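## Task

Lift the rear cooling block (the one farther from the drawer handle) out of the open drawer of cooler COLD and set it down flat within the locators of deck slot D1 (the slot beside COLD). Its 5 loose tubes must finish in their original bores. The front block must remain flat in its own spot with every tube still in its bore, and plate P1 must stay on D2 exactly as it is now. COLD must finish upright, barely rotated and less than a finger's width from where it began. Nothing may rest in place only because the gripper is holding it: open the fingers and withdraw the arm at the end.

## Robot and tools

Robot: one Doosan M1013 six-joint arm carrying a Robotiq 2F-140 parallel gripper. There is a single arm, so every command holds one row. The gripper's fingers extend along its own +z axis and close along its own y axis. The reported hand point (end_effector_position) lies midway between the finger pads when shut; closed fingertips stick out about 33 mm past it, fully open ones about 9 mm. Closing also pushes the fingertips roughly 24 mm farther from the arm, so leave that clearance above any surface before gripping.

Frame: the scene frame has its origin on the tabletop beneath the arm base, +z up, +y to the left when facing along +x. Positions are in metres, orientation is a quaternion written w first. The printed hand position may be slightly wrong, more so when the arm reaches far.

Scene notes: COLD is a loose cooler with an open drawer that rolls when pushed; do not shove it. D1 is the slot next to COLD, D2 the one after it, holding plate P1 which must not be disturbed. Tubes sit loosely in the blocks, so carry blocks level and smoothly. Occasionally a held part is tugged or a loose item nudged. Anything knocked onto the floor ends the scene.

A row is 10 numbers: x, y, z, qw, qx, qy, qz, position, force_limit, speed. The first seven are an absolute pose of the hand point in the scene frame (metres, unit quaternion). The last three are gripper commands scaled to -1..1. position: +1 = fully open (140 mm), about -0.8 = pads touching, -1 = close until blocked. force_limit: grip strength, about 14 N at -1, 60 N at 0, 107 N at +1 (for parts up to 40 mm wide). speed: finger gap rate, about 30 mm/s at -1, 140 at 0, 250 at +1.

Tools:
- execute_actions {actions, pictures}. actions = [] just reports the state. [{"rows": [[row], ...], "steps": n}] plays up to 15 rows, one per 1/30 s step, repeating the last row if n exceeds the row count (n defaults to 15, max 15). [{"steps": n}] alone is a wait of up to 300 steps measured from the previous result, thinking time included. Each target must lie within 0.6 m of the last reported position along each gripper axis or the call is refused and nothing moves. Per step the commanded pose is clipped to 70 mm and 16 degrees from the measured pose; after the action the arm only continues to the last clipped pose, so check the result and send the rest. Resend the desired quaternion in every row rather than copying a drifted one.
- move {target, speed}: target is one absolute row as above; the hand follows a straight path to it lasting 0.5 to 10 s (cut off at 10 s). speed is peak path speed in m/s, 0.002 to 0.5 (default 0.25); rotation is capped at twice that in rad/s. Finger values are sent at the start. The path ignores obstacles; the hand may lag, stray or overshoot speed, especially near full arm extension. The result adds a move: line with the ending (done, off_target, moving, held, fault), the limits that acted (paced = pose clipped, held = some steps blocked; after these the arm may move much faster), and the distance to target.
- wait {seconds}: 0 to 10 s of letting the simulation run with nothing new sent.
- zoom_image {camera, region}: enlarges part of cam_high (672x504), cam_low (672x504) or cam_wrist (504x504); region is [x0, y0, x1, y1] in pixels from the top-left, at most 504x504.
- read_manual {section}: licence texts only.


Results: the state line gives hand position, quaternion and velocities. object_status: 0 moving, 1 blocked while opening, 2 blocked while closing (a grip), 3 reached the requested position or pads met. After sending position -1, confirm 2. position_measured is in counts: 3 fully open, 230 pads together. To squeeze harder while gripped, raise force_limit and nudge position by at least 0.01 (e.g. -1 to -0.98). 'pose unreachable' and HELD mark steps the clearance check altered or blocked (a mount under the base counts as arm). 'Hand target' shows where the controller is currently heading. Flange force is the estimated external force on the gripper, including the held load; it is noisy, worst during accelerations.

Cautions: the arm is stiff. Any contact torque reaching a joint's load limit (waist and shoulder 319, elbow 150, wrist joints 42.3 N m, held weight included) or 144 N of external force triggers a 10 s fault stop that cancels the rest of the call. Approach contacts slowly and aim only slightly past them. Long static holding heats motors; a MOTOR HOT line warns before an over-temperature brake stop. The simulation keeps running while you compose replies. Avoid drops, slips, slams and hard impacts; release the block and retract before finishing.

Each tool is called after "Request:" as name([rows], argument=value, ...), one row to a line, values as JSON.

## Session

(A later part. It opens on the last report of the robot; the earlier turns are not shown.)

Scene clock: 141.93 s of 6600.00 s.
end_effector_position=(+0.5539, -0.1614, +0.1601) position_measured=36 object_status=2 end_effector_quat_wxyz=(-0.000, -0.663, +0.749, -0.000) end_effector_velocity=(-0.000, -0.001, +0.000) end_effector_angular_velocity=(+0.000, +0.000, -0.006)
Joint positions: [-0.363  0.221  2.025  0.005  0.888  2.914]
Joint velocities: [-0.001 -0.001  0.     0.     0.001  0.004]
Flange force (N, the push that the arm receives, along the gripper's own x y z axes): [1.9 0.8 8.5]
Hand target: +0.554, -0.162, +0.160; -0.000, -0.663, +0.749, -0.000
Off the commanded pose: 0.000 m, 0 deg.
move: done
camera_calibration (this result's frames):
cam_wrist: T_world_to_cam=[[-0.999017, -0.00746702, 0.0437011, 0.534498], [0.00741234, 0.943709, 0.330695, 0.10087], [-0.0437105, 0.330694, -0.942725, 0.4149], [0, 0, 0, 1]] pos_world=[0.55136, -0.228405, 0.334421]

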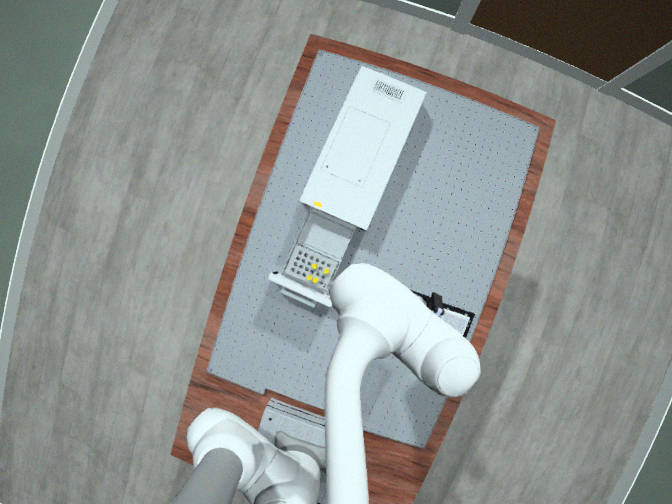

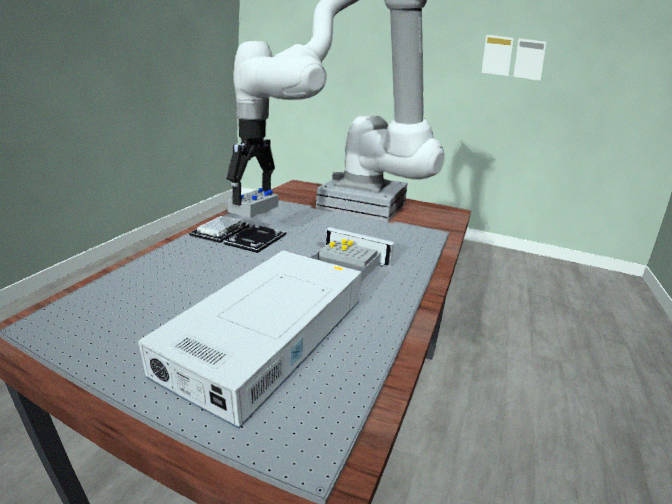

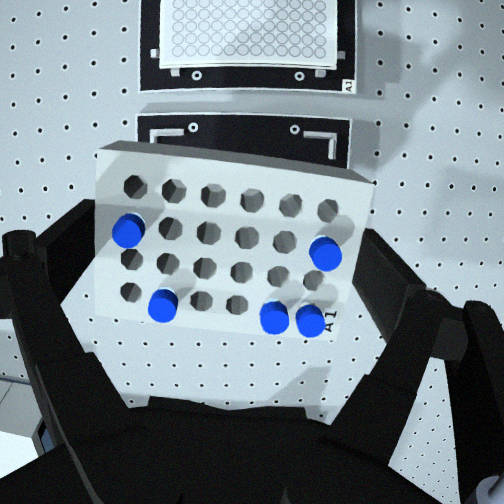

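Request:
move(target=[0.543,-0.162,0.09,0,0.7034,-0.7108,0,-1,0.8,-1], speed=0.05)

Request:
zoom_image(camera="cam_low", region=[180, 180, 310, 270])

Request:
zoom_image(camera="cam_wrist", region=[50, 50, 430, 250])

Scene clock: 158.37 s of 6600.00 s.
end_effector_position=(+0.5430, -0.1620, +0.0901) position_measured=36 object_status=2 end_effector_quat_wxyz=(-0.000, +0.703, -0.711, -0.000) end_effector_velocity=(-0.000, -0.000, -0.001) end_effector_angular_velocity=(+0.000, -0.000, +0.002)
Joint positions: [-0.37   0.295  2.093  0.007  0.745  2.793]
Joint velocities: [-0.001  0.001  0.001  0.    -0.002 -0.002]
Flange force (N, the push that the arm receives, along the gripper's own x y z axes): [2.0 0.8 7.0]
Hand target: +0.543, -0.162, +0.090; -0.000, +0.703, -0.711, -0.000
Off the commanded pose: 0.000 m, 0 deg.
After step 90, 11.67 s passed at rest.
move: done
camera_calibration (this result's frames):
cam_wrist: T_world_to_cam=[[-0.992001, -0.118551, 0.0433526, 0.504898], [-0.0976775, 0.938473, 0.331253, 0.180793], [-0.0799556, 0.324369, -0.942546, 0.36718], [0, 0, 0, 1]] pos_world=[0.547876, -0.228915, 0.264307]

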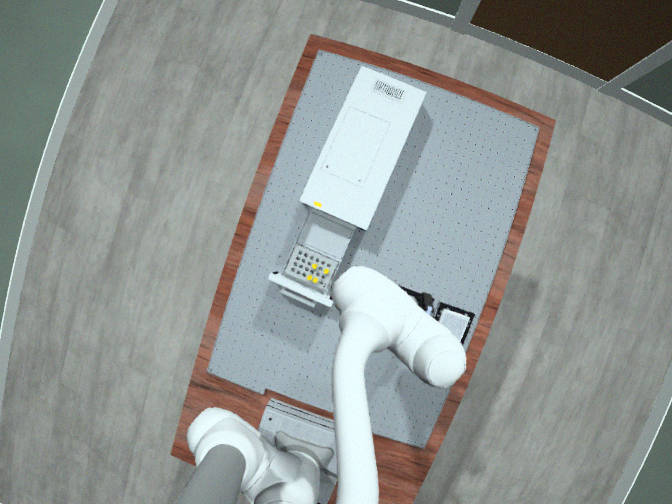

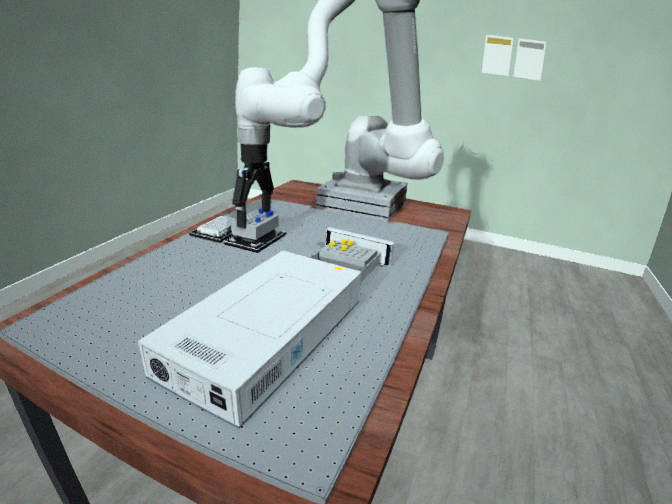

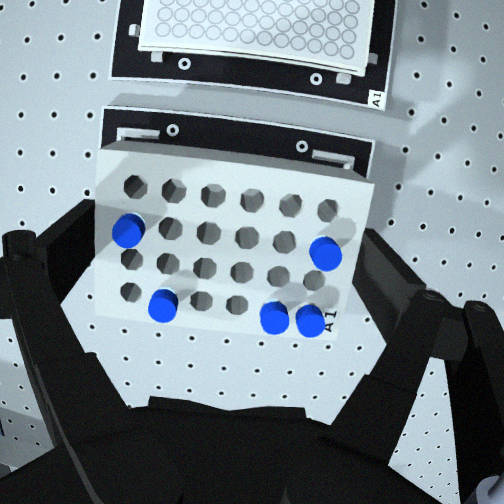

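Region (180, 180, 310, 270) of cam_low's 672x504 image, scaled by 3.877, with more detail than that image has; it fills the top 349 rows of this view, and the rest is white.

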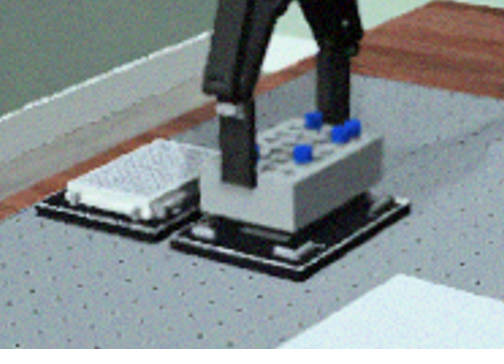

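Region (50, 50, 430, 250) of cam_wrist's 504x504 image, scaled by 1.326, with more detail than that image has; it fills the top 265 rows of this view, and the rest is white.

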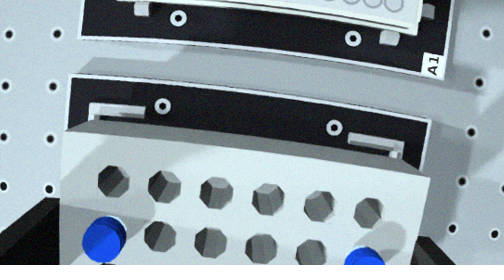

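Request:
move(target=[0.543,-0.162,0.072,0,0.7034,-0.7108,0,-1,0.8,-1], speed=0.015)

Request:
zoom_image(camera="cam_low", region=[200, 200, 300, 260])

Request:
zoom_image(camera="cam_wrist", region=[70, 90, 240, 190])

Request:
zoom_image(camera="cam_wrist", region=[240, 110, 410, 210])

Scene clock: 169.90 s of 6600.00 s.
end_effector_position=(+0.5430, -0.1620, +0.0721) position_measured=36 object_status=2 end_effector_quat_wxyz=(-0.000, +0.703, -0.711, -0.000) end_effector_velocity=(+0.000, -0.000, -0.001) end_effector_angular_velocity=(-0.000, -0.000, -0.000)
Joint positions: [-0.37   0.32   2.104  0.007  0.71   2.793]
Joint velocities: [ 0.     0.001  0.001 -0.    -0.002  0.   ]
Flange force (N, the push that the arm receives, along the gripper's own x y z axes): [1.8 2.6 6.5]
Hand target: +0.543, -0.162, +0.072; -0.000, +0.703, -0.711, -0.000
Off the commanded pose: 0.000 m, 0 deg.
After step 90, 7.10 s passed at rest.
move: done
camera_calibration (this result's frames):
cam_wrist: T_world_to_cam=[[-0.991995, -0.118597, 0.0433694, 0.505639], [-0.0977181, 0.938477, 0.331228, 0.186794], [-0.079984, 0.324339, -0.942553, 0.350279], [0, 0, 0, 1]] pos_world=[0.547862, -0.228944, 0.246356]

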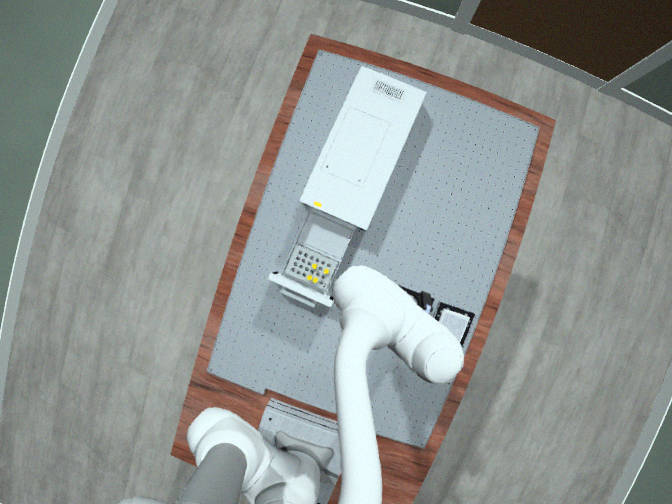

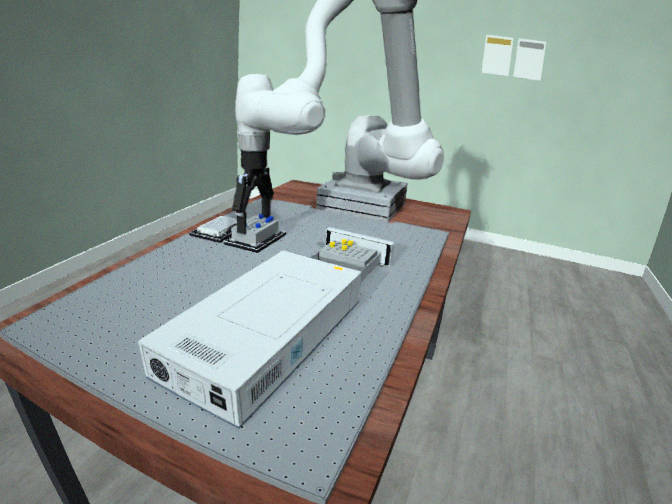

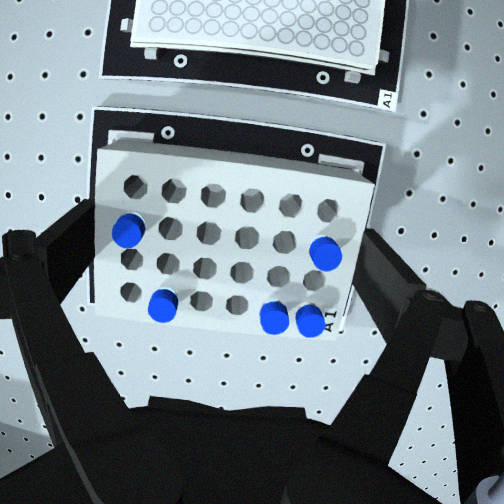

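Region (200, 200, 300, 260) of cam_low's 672x504 image, scaled by 5.040, with more detail than that image has; it fills the top 302 rows of this view, and the rest is white.

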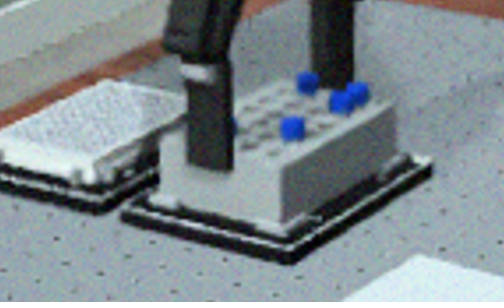

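Region (70, 90, 240, 190) of cam_wrist's 504x504 image, scaled by 2.965, with more detail than that image has; it fills the top 296 rows of this view, and the rest is white.

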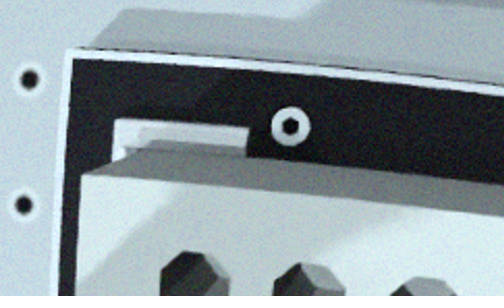

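Region (240, 110, 410, 210) of cam_wrist's 504x504 image, scaled by 2.965, with more detail than that image has; it fills the top 296 rows of this view, and the rest is white.

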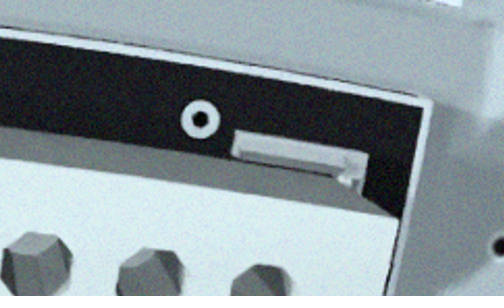

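Request:
move(target=[0.543,-0.162,0.064,0,0.7053,-0.7089,0,-1,0.8,-1], speed=0.005)

Request:
zoom_image(camera="cam_low", region=[200, 200, 300, 260])

Request:
zoom_image(camera="cam_wrist", region=[80, 90, 400, 210])

Scene clock: 196.93 s of 6600.00 s.
end_effector_position=(+0.5430, -0.1620, +0.0709) position_measured=36 object_status=2 end_effector_quat_wxyz=(-0.000, +0.704, -0.710, +0.000) end_effector_velocity=(+0.000, -0.000, +0.000) end_effector_angular_velocity=(-0.001, -0.002, -0.000)
Joint positions: [-0.37   0.321  2.104  0.007  0.707  2.791]
Joint velocities: [-0.    -0.     0.    -0.    -0.002 -0.   ]
Flange force (N, the push that the arm receives, along the gripper's own x y z axes): [4.4 12.0 -31.3]
Hand target: +0.543, -0.162, +0.071; -0.000, +0.704, -0.710, +0.000
Off the commanded pose: 0.007 m, 0 deg.
FORCE FAULT: contact force on the arm reached its limit, and the arm stopped for 10 seconds. The contact can be on any part of the arm, not only on its tool. The arm's remaining commands of this call were not run. The arm holds still and accepts commands again. Move the arm away from the contact; if what it grips holds it there, let go first. Pushing or pulling that hard again can fault the arm again.
After step 90, 13.43 s passed at rest.
move: fault
camera_calibration (this result's frames):
cam_wrist: T_world_to_cam=[[-0.991819, -0.120101, 0.0432474, 0.505368], [-0.0991831, 0.938337, 0.33119, 0.187949], [-0.0803568, 0.324191, -0.942572, 0.349307], [0, 0, 0, 1]] pos_world=[0.547945, -0.228907, 0.245144]

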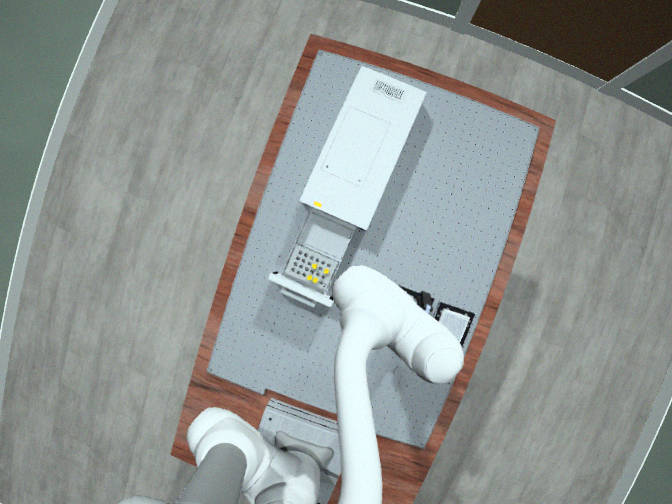

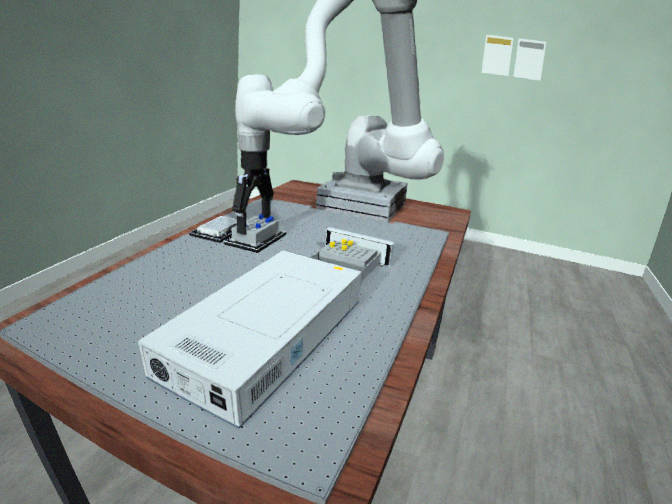

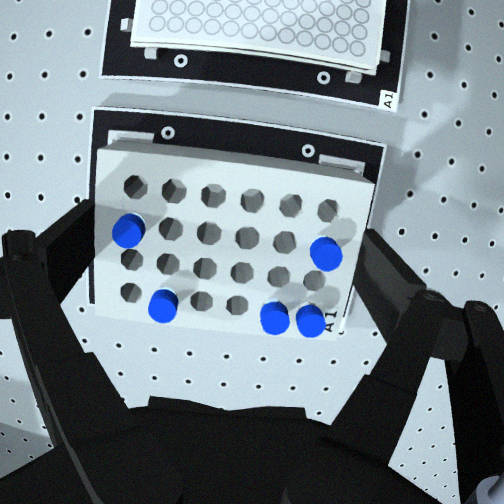

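Region (200, 200, 300, 260) of cam_low's 672x504 image, scaled by 5.040, with more detail than that image has; it fills the top 302 rows of this view, and the rest is white.

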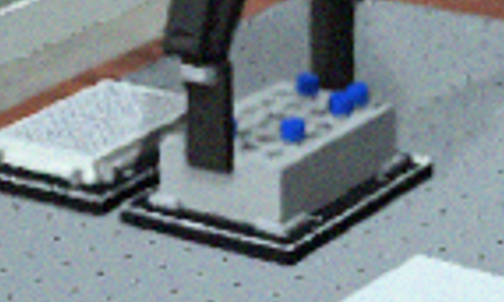

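Region (80, 90, 400, 210) of cam_wrist's 504x504 image, scaled by 1.575, with more detail than that image has; it fills the top 189 rows of this view, and the rest is white.

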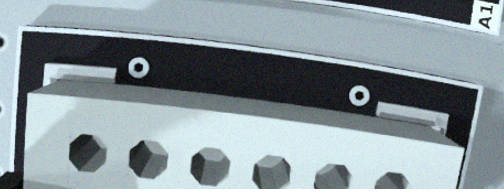

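Request:
move(target=[0.543,-0.162,0.074,0,0.704,-0.7102,0,-1,0.8,-1], speed=0.005)

Request:
zoom_image(camera="cam_wrist", region=[85, 115, 175, 165])

Request:
zoom_image(camera="cam_wrist", region=[300, 140, 390, 190])

Request:
zoom_image(camera="cam_low", region=[220, 220, 290, 255])

Scene clock: 210.67 s of 6600.00 s.
end_effector_position=(+0.5430, -0.1620, +0.0740) position_measured=36 object_status=2 end_effector_quat_wxyz=(-0.000, +0.704, -0.710, -0.000) end_effector_velocity=(-0.000, -0.000, -0.000) end_effector_angular_velocity=(+0.000, +0.001, -0.000)
Joint positions: [-0.37   0.317  2.103  0.007  0.713  2.791]
Joint velocities: [-0.     0.001 -0.     0.     0.001 -0.   ]
Flange force (N, the push that the arm receives, along the gripper's own x y z axes): [2.4 0.9 7.0]
Hand target: +0.543, -0.162, +0.074; +0.000, +0.704, -0.710, +0.000
Off the commanded pose: 0.000 m, 0 deg.
After step 90, 9.90 s passed at rest.
move: done
camera_calibration (this result's frames):
cam_wrist: T_world_to_cam=[[-0.991811, -0.120133, 0.0433443, 0.505236], [-0.0991753, 0.938308, 0.331273, 0.186896], [-0.0804672, 0.324261, -0.942539, 0.352269], [0, 0, 0, 1]] pos_world=[0.54798, -0.228898, 0.248215]

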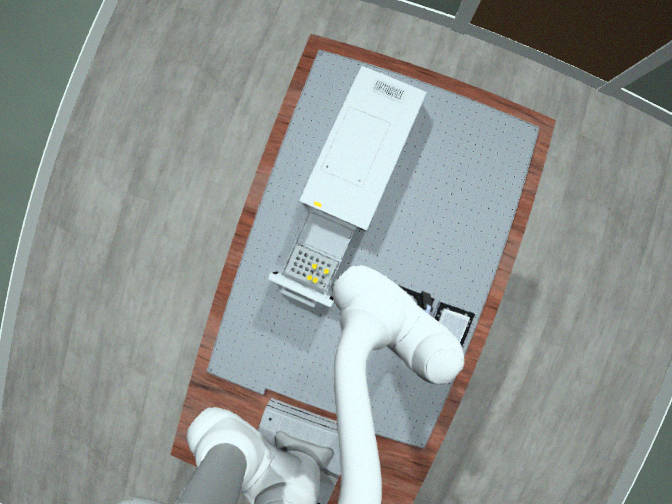

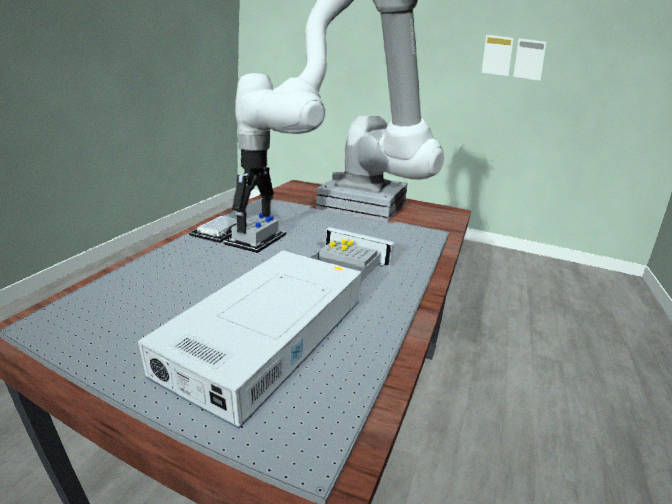

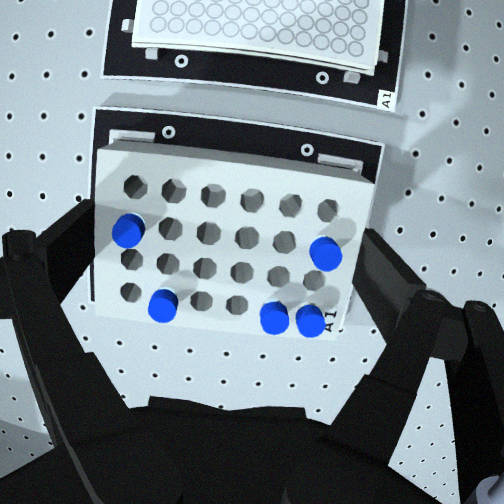

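Region (85, 115, 175, 165) of cam_wrist's 504x504 image, scaled by 5.600, with more detail than that image has.

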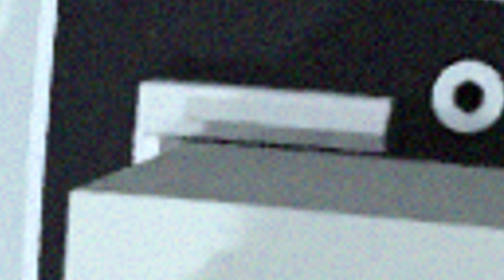

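Region (300, 140, 390, 190) of cam_wrist's 504x504 image, scaled by 5.600, with more detail than that image has.

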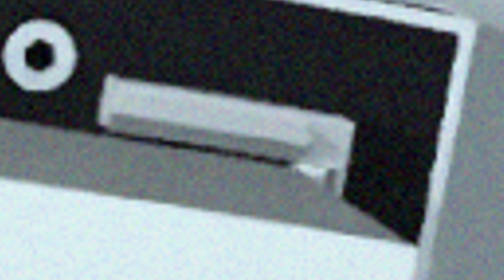

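Region (220, 220, 290, 255) of cam_low's 672x504 image, scaled by 7.200, with more detail than that image has.

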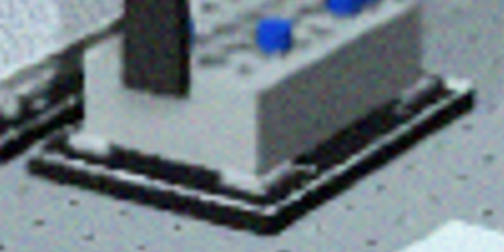

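Request:
move(target=[0.5415,-0.162,0.0725,0,0.704,-0.7102,0,-1,0.8,-1], speed=0.003)

Request:
move(target=[0.5415,-0.162,0.0707,0,0.704,-0.7102,0,-1,0.8,-1], speed=0.002)

Request:
zoom_image(camera="cam_wrist", region=[85, 115, 175, 165])

Request:
zoom_image(camera="cam_wrist", region=[300, 140, 390, 190])

Scene clock: 229.97 s of 6600.00 s.
end_effector_position=(+0.5416, -0.1620, +0.0726) position_measured=36 object_status=2 end_effector_quat_wxyz=(-0.000, +0.704, -0.710, +0.000) end_effector_velocity=(-0.002, +0.000, -0.002) end_effector_angular_velocity=(+0.001, +0.004, -0.000)
Joint positions: [-0.371  0.317  2.106  0.007  0.709  2.79 ]
Joint velocities: [-0.     0.002  0.001 -0.     0.001 -0.   ]
Flange force (N, the push that the arm receives, along the gripper's own x y z axes): [-0.9 -32.5 0.1]
Hand target: +0.541, -0.162, +0.072; -0.000, +0.704, -0.710, -0.000
Off the commanded pose: 0.000 m, 0 deg.
After step 90, 15.37 s passed at rest.
move: done
camera_calibration (this result's frames):
cam_wrist: T_world_to_cam=[[-0.99179, -0.120384, 0.0431349, 0.503872], [-0.0994993, 0.93835, 0.331057, 0.18747], [-0.0803296, 0.324047, -0.942624, 0.350787], [0, 0, 0, 1]] pos_world=[0.546566, -0.228926, 0.246863]

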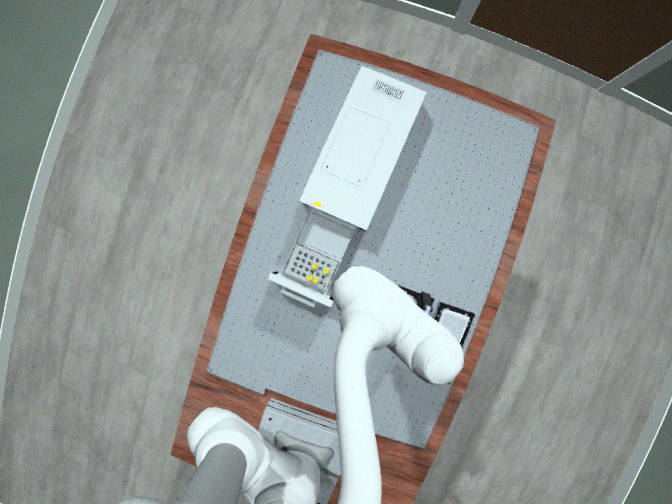

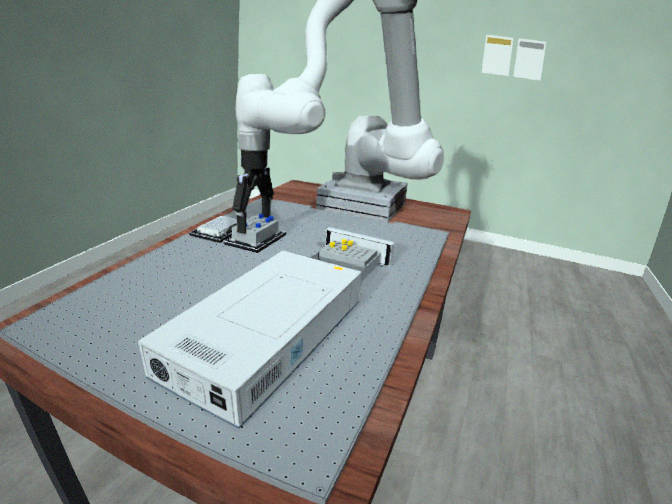

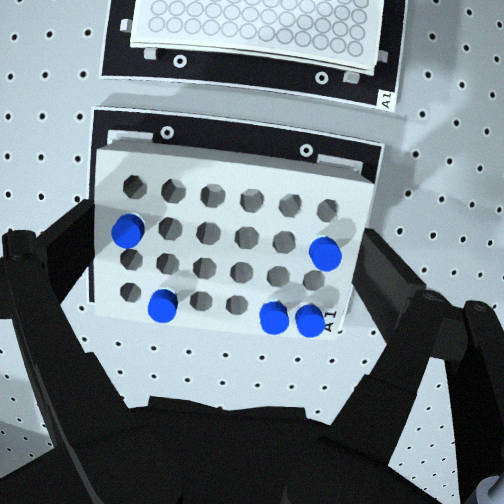

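Scene clock: 231.13 s of 6600.00 s.
end_effector_position=(+0.5415, -0.1621, +0.0708) position_measured=36 object_status=2 end_effector_quat_wxyz=(+0.000, +0.704, -0.710, +0.000) end_effector_velocity=(-0.000, +0.000, -0.001) end_effector_angular_velocity=(+0.001, +0.002, +0.001)
Joint positions: [-0.371  0.32   2.107  0.007  0.706  2.79 ]
Joint velocities: [ 0.     0.001 -0.    -0.     0.001 -0.   ]
Flange force (N, the push that the arm receives, along the gripper's own x y z axes): [12.3 -31.2 -19.9]
Hand target: +0.541, -0.162, +0.071; -0.000, +0.704, -0.710, -0.000
Off the commanded pose: 0.000 m, 0 deg.
move: done
camera_calibration (this result's frames):
cam_wrist: T_world_to_cam=[[-0.991791, -0.120306, 0.0433236, 0.50384], [-0.099358, 0.938341, 0.331125, 0.18801], [-0.0804885, 0.324102, -0.942592, 0.349144], [0, 0, 0, 1]] pos_world=[0.546486, -0.228961, 0.245018]

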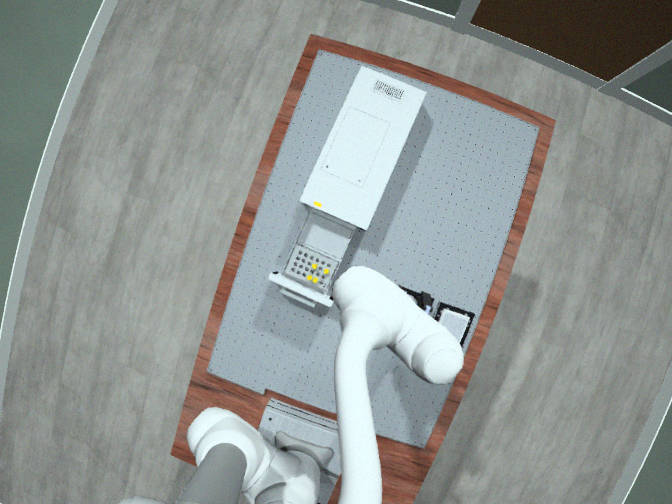

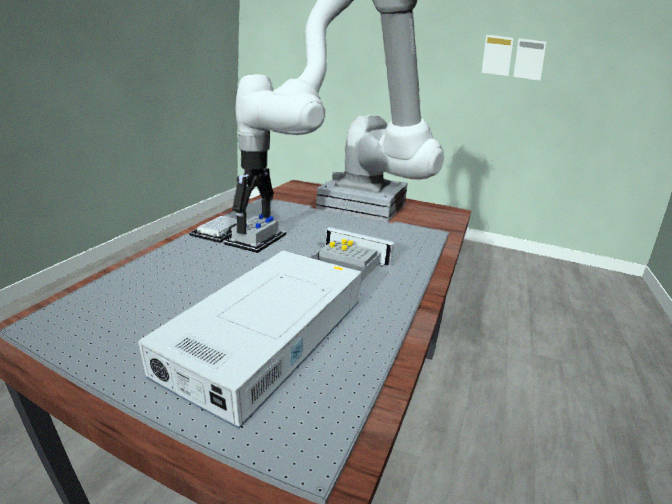

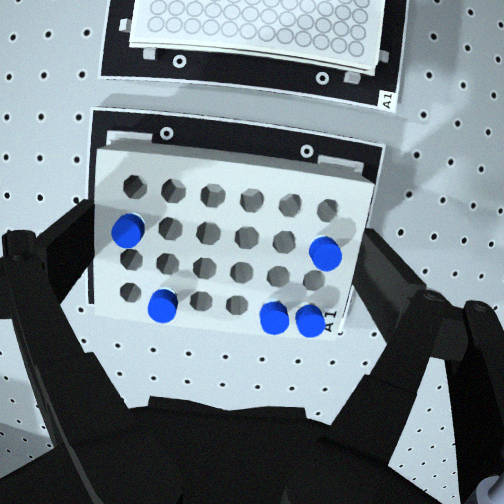

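Region (85, 115, 175, 165) of cam_wrist's 504x504 image, scaled by 5.600, with more detail than that image has.

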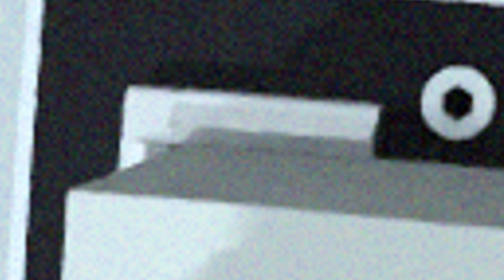

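Region (300, 140, 390, 190) of cam_wrist's 504x504 image, scaled by 5.600, with more detail than that image has.

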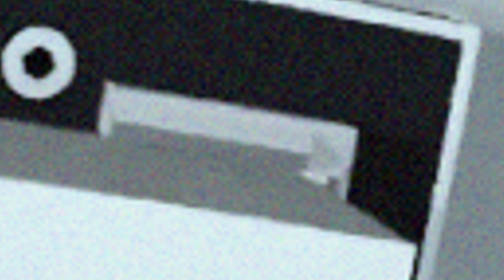

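It was inside the locators and is seated on the deck. Relieve the load and release.

Request:
move(target=[0.5427,-0.162,0.0712,0,0.704,-0.7102,0,-1,0.8,-1], speed=0.003)

Request:
move(target=[0.5427,-0.162,0.0712,0,0.704,-0.7102,0,1,0,-1])

Request:
move(target=[0.5427,-0.162,0.25,0,0.704,-0.7102,0,1,0,-1], speed=0.15)

Request:
zoom_image(camera="cam_wrist", region=[120, 50, 380, 310])

Request:
zoom_image(camera="cam_low", region=[180, 190, 400, 290])

Scene clock: 243.73 s of 6600.00 s.
end_effector_position=(+0.5426, -0.1619, +0.0711) position_measured=36 object_status=2 end_effector_quat_wxyz=(+0.000, +0.704, -0.710, -0.000) end_effector_velocity=(+0.001, -0.000, +0.001) end_effector_angular_velocity=(-0.001, -0.002, -0.001)
Joint positions: [-0.37   0.321  2.105  0.007  0.708  2.791]
Joint velocities: [-0.    -0.001 -0.001 -0.    -0.     0.   ]
Flange force (N, the push that the arm receives, along the gripper's own x y z axes): [10.3 3.5 -8.5]
Hand target: +0.543, -0.162, +0.071; -0.000, +0.704, -0.710, -0.000
Off the commanded pose: 0.000 m, 0 deg.
After step 90, 8.90 s passed at rest.
move: done
camera_calibration (this result's frames):
cam_wrist: T_world_to_cam=[[-0.991775, -0.120319, 0.0436535, 0.504846], [-0.0992429, 0.938272, 0.331357, 0.187795], [-0.0808272, 0.324299, -0.942495, 0.349751], [0, 0, 0, 1]] pos_world=[0.5476, -0.228884, 0.245374]

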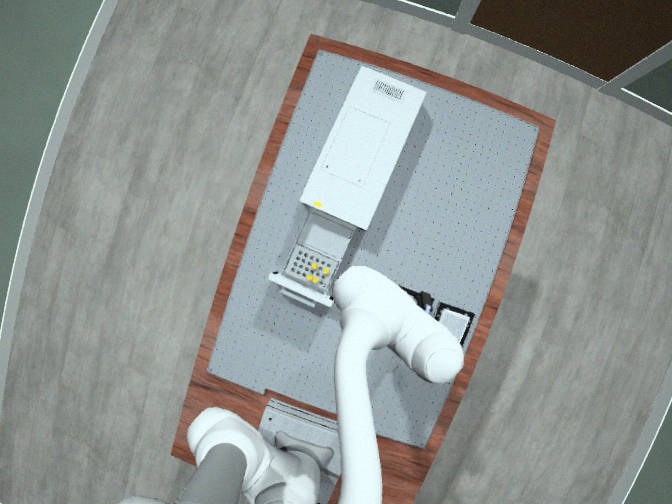

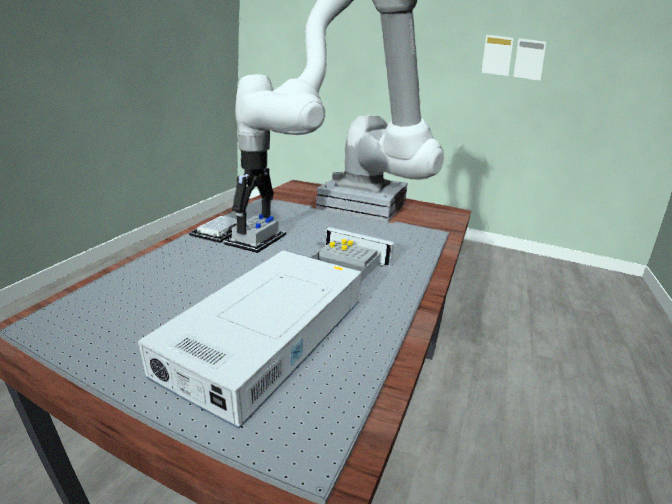

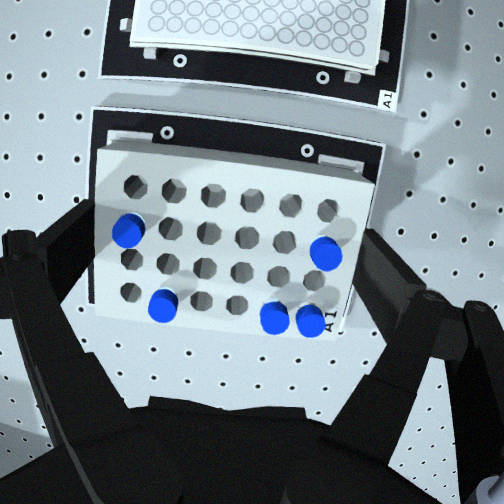

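Scene clock: 244.63 s of 6600.00 s.
end_effector_position=(+0.5427, -0.1620, +0.0712) position_measured=3 object_status=0 end_effector_quat_wxyz=(-0.000, +0.704, -0.710, -0.000) end_effector_velocity=(+0.000, -0.000, +0.001) end_effector_angular_velocity=(-0.001, -0.002, -0.000)
Joint positions: [-0.37   0.321  2.105  0.007  0.708  2.791]
Joint velocities: [-0.    -0.001 -0.     0.    -0.001  0.   ]
Flange force (N, the push that the arm receives, along the gripper's own x y z axes): [4.0 0.2 1.1]
Hand target: +0.543, -0.162, +0.071; -0.000, +0.704, -0.710, -0.000
Off the commanded pose: 0.000 m, 0 deg.
move: done
camera_calibration (this result's frames):
cam_wrist: T_world_to_cam=[[-0.991783, -0.120346, 0.0433947, 0.505005], [-0.0993633, 0.938301, 0.331238, 0.187878], [-0.0805805, 0.324205, -0.942549, 0.349677], [0, 0, 0, 1]] pos_world=[0.5477, -0.228877, 0.24544]

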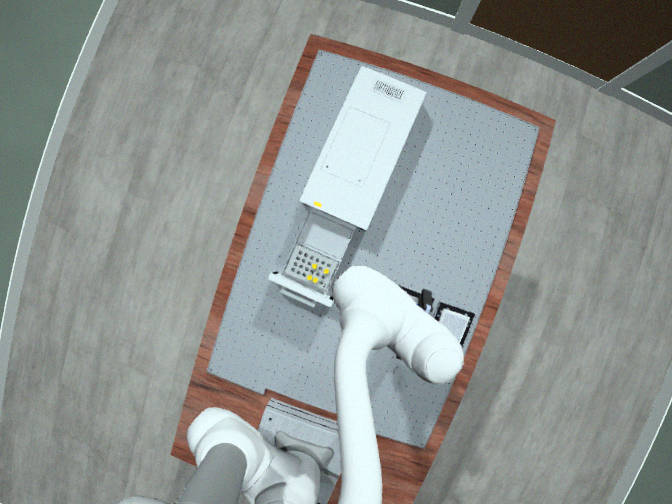

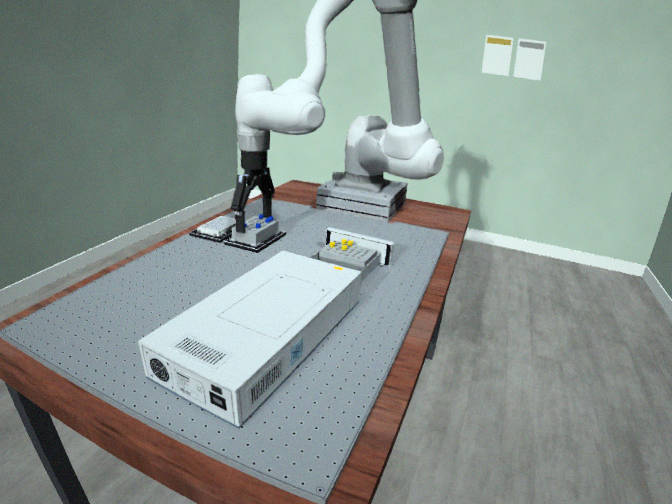

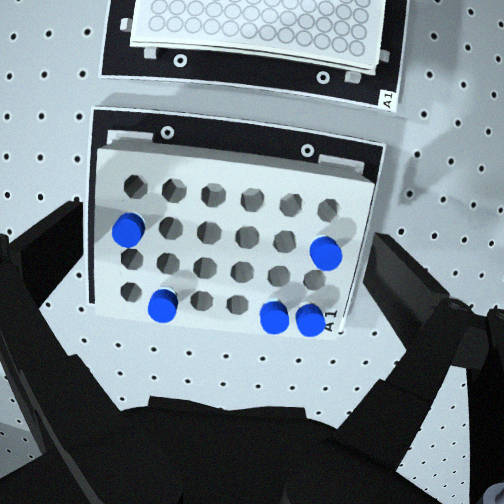

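Scene clock: 246.27 s of 6600.00 s.
end_effector_position=(+0.5427, -0.1621, +0.2500) position_measured=3 object_status=3 end_effector_quat_wxyz=(+0.000, +0.704, -0.710, +0.000) end_effector_velocity=(-0.000, +0.000, +0.002) end_effector_angular_velocity=(+0.000, +0.000, +0.000)
Joint positions: [-0.372  0.116  1.96   0.005  1.058  2.793]
Joint velocities: [ 0.    -0.001 -0.002  0.     0.003  0.   ]
Flange force (N, the push that the arm receives, along the gripper's own x y z axes): [1.6 1.0 0.8]
Hand target: +0.543, -0.162, +0.250; +0.000, +0.704, -0.710, +0.000
Off the commanded pose: 0.000 m, 0 deg.
move: done
camera_calibration (this result's frames):
cam_wrist: T_world_to_cam=[[-0.991814, -0.120057, 0.0434832, 0.497251], [-0.0990773, 0.938399, 0.331046, 0.12865], [-0.0805489, 0.324028, -0.942612, 0.51826], [0, 0, 0, 1]] pos_world=[0.547672, -0.228957, 0.424307]

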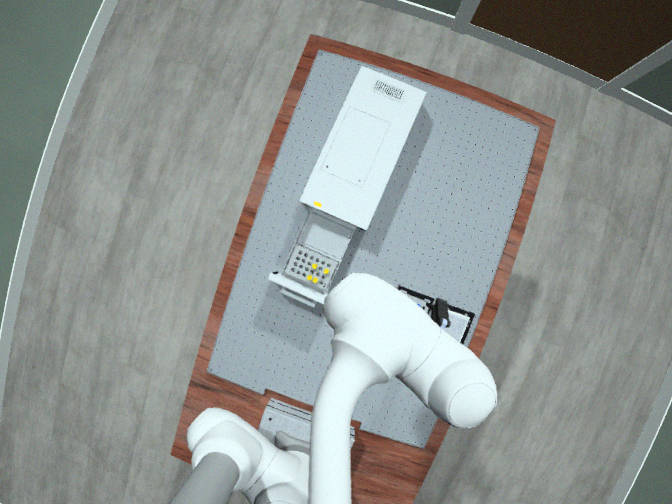

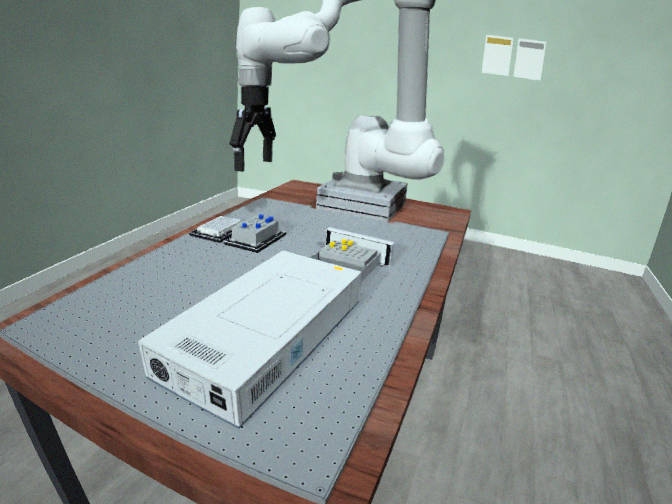

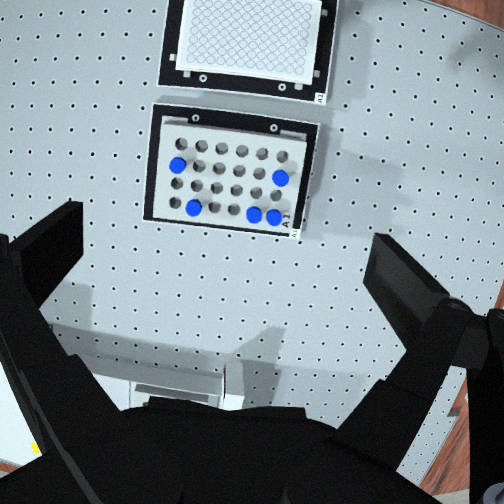

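Region (120, 50, 380, 310) of cam_wrist's 504x504 image, scaled by 1.938, with more detail than that image has.

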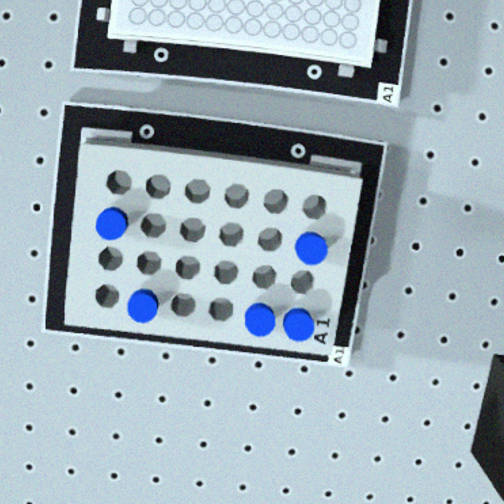

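Region (180, 190, 400, 290) of cam_low's 672x504 image, scaled by 2.291, with more detail than that image has; it fills the top 229 rows of this view, and the rest is white.

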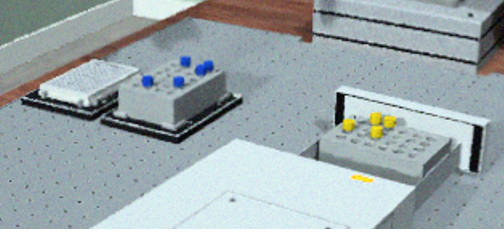

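Request:
finished_scene(scene=1)

The scene is finished: the task was done.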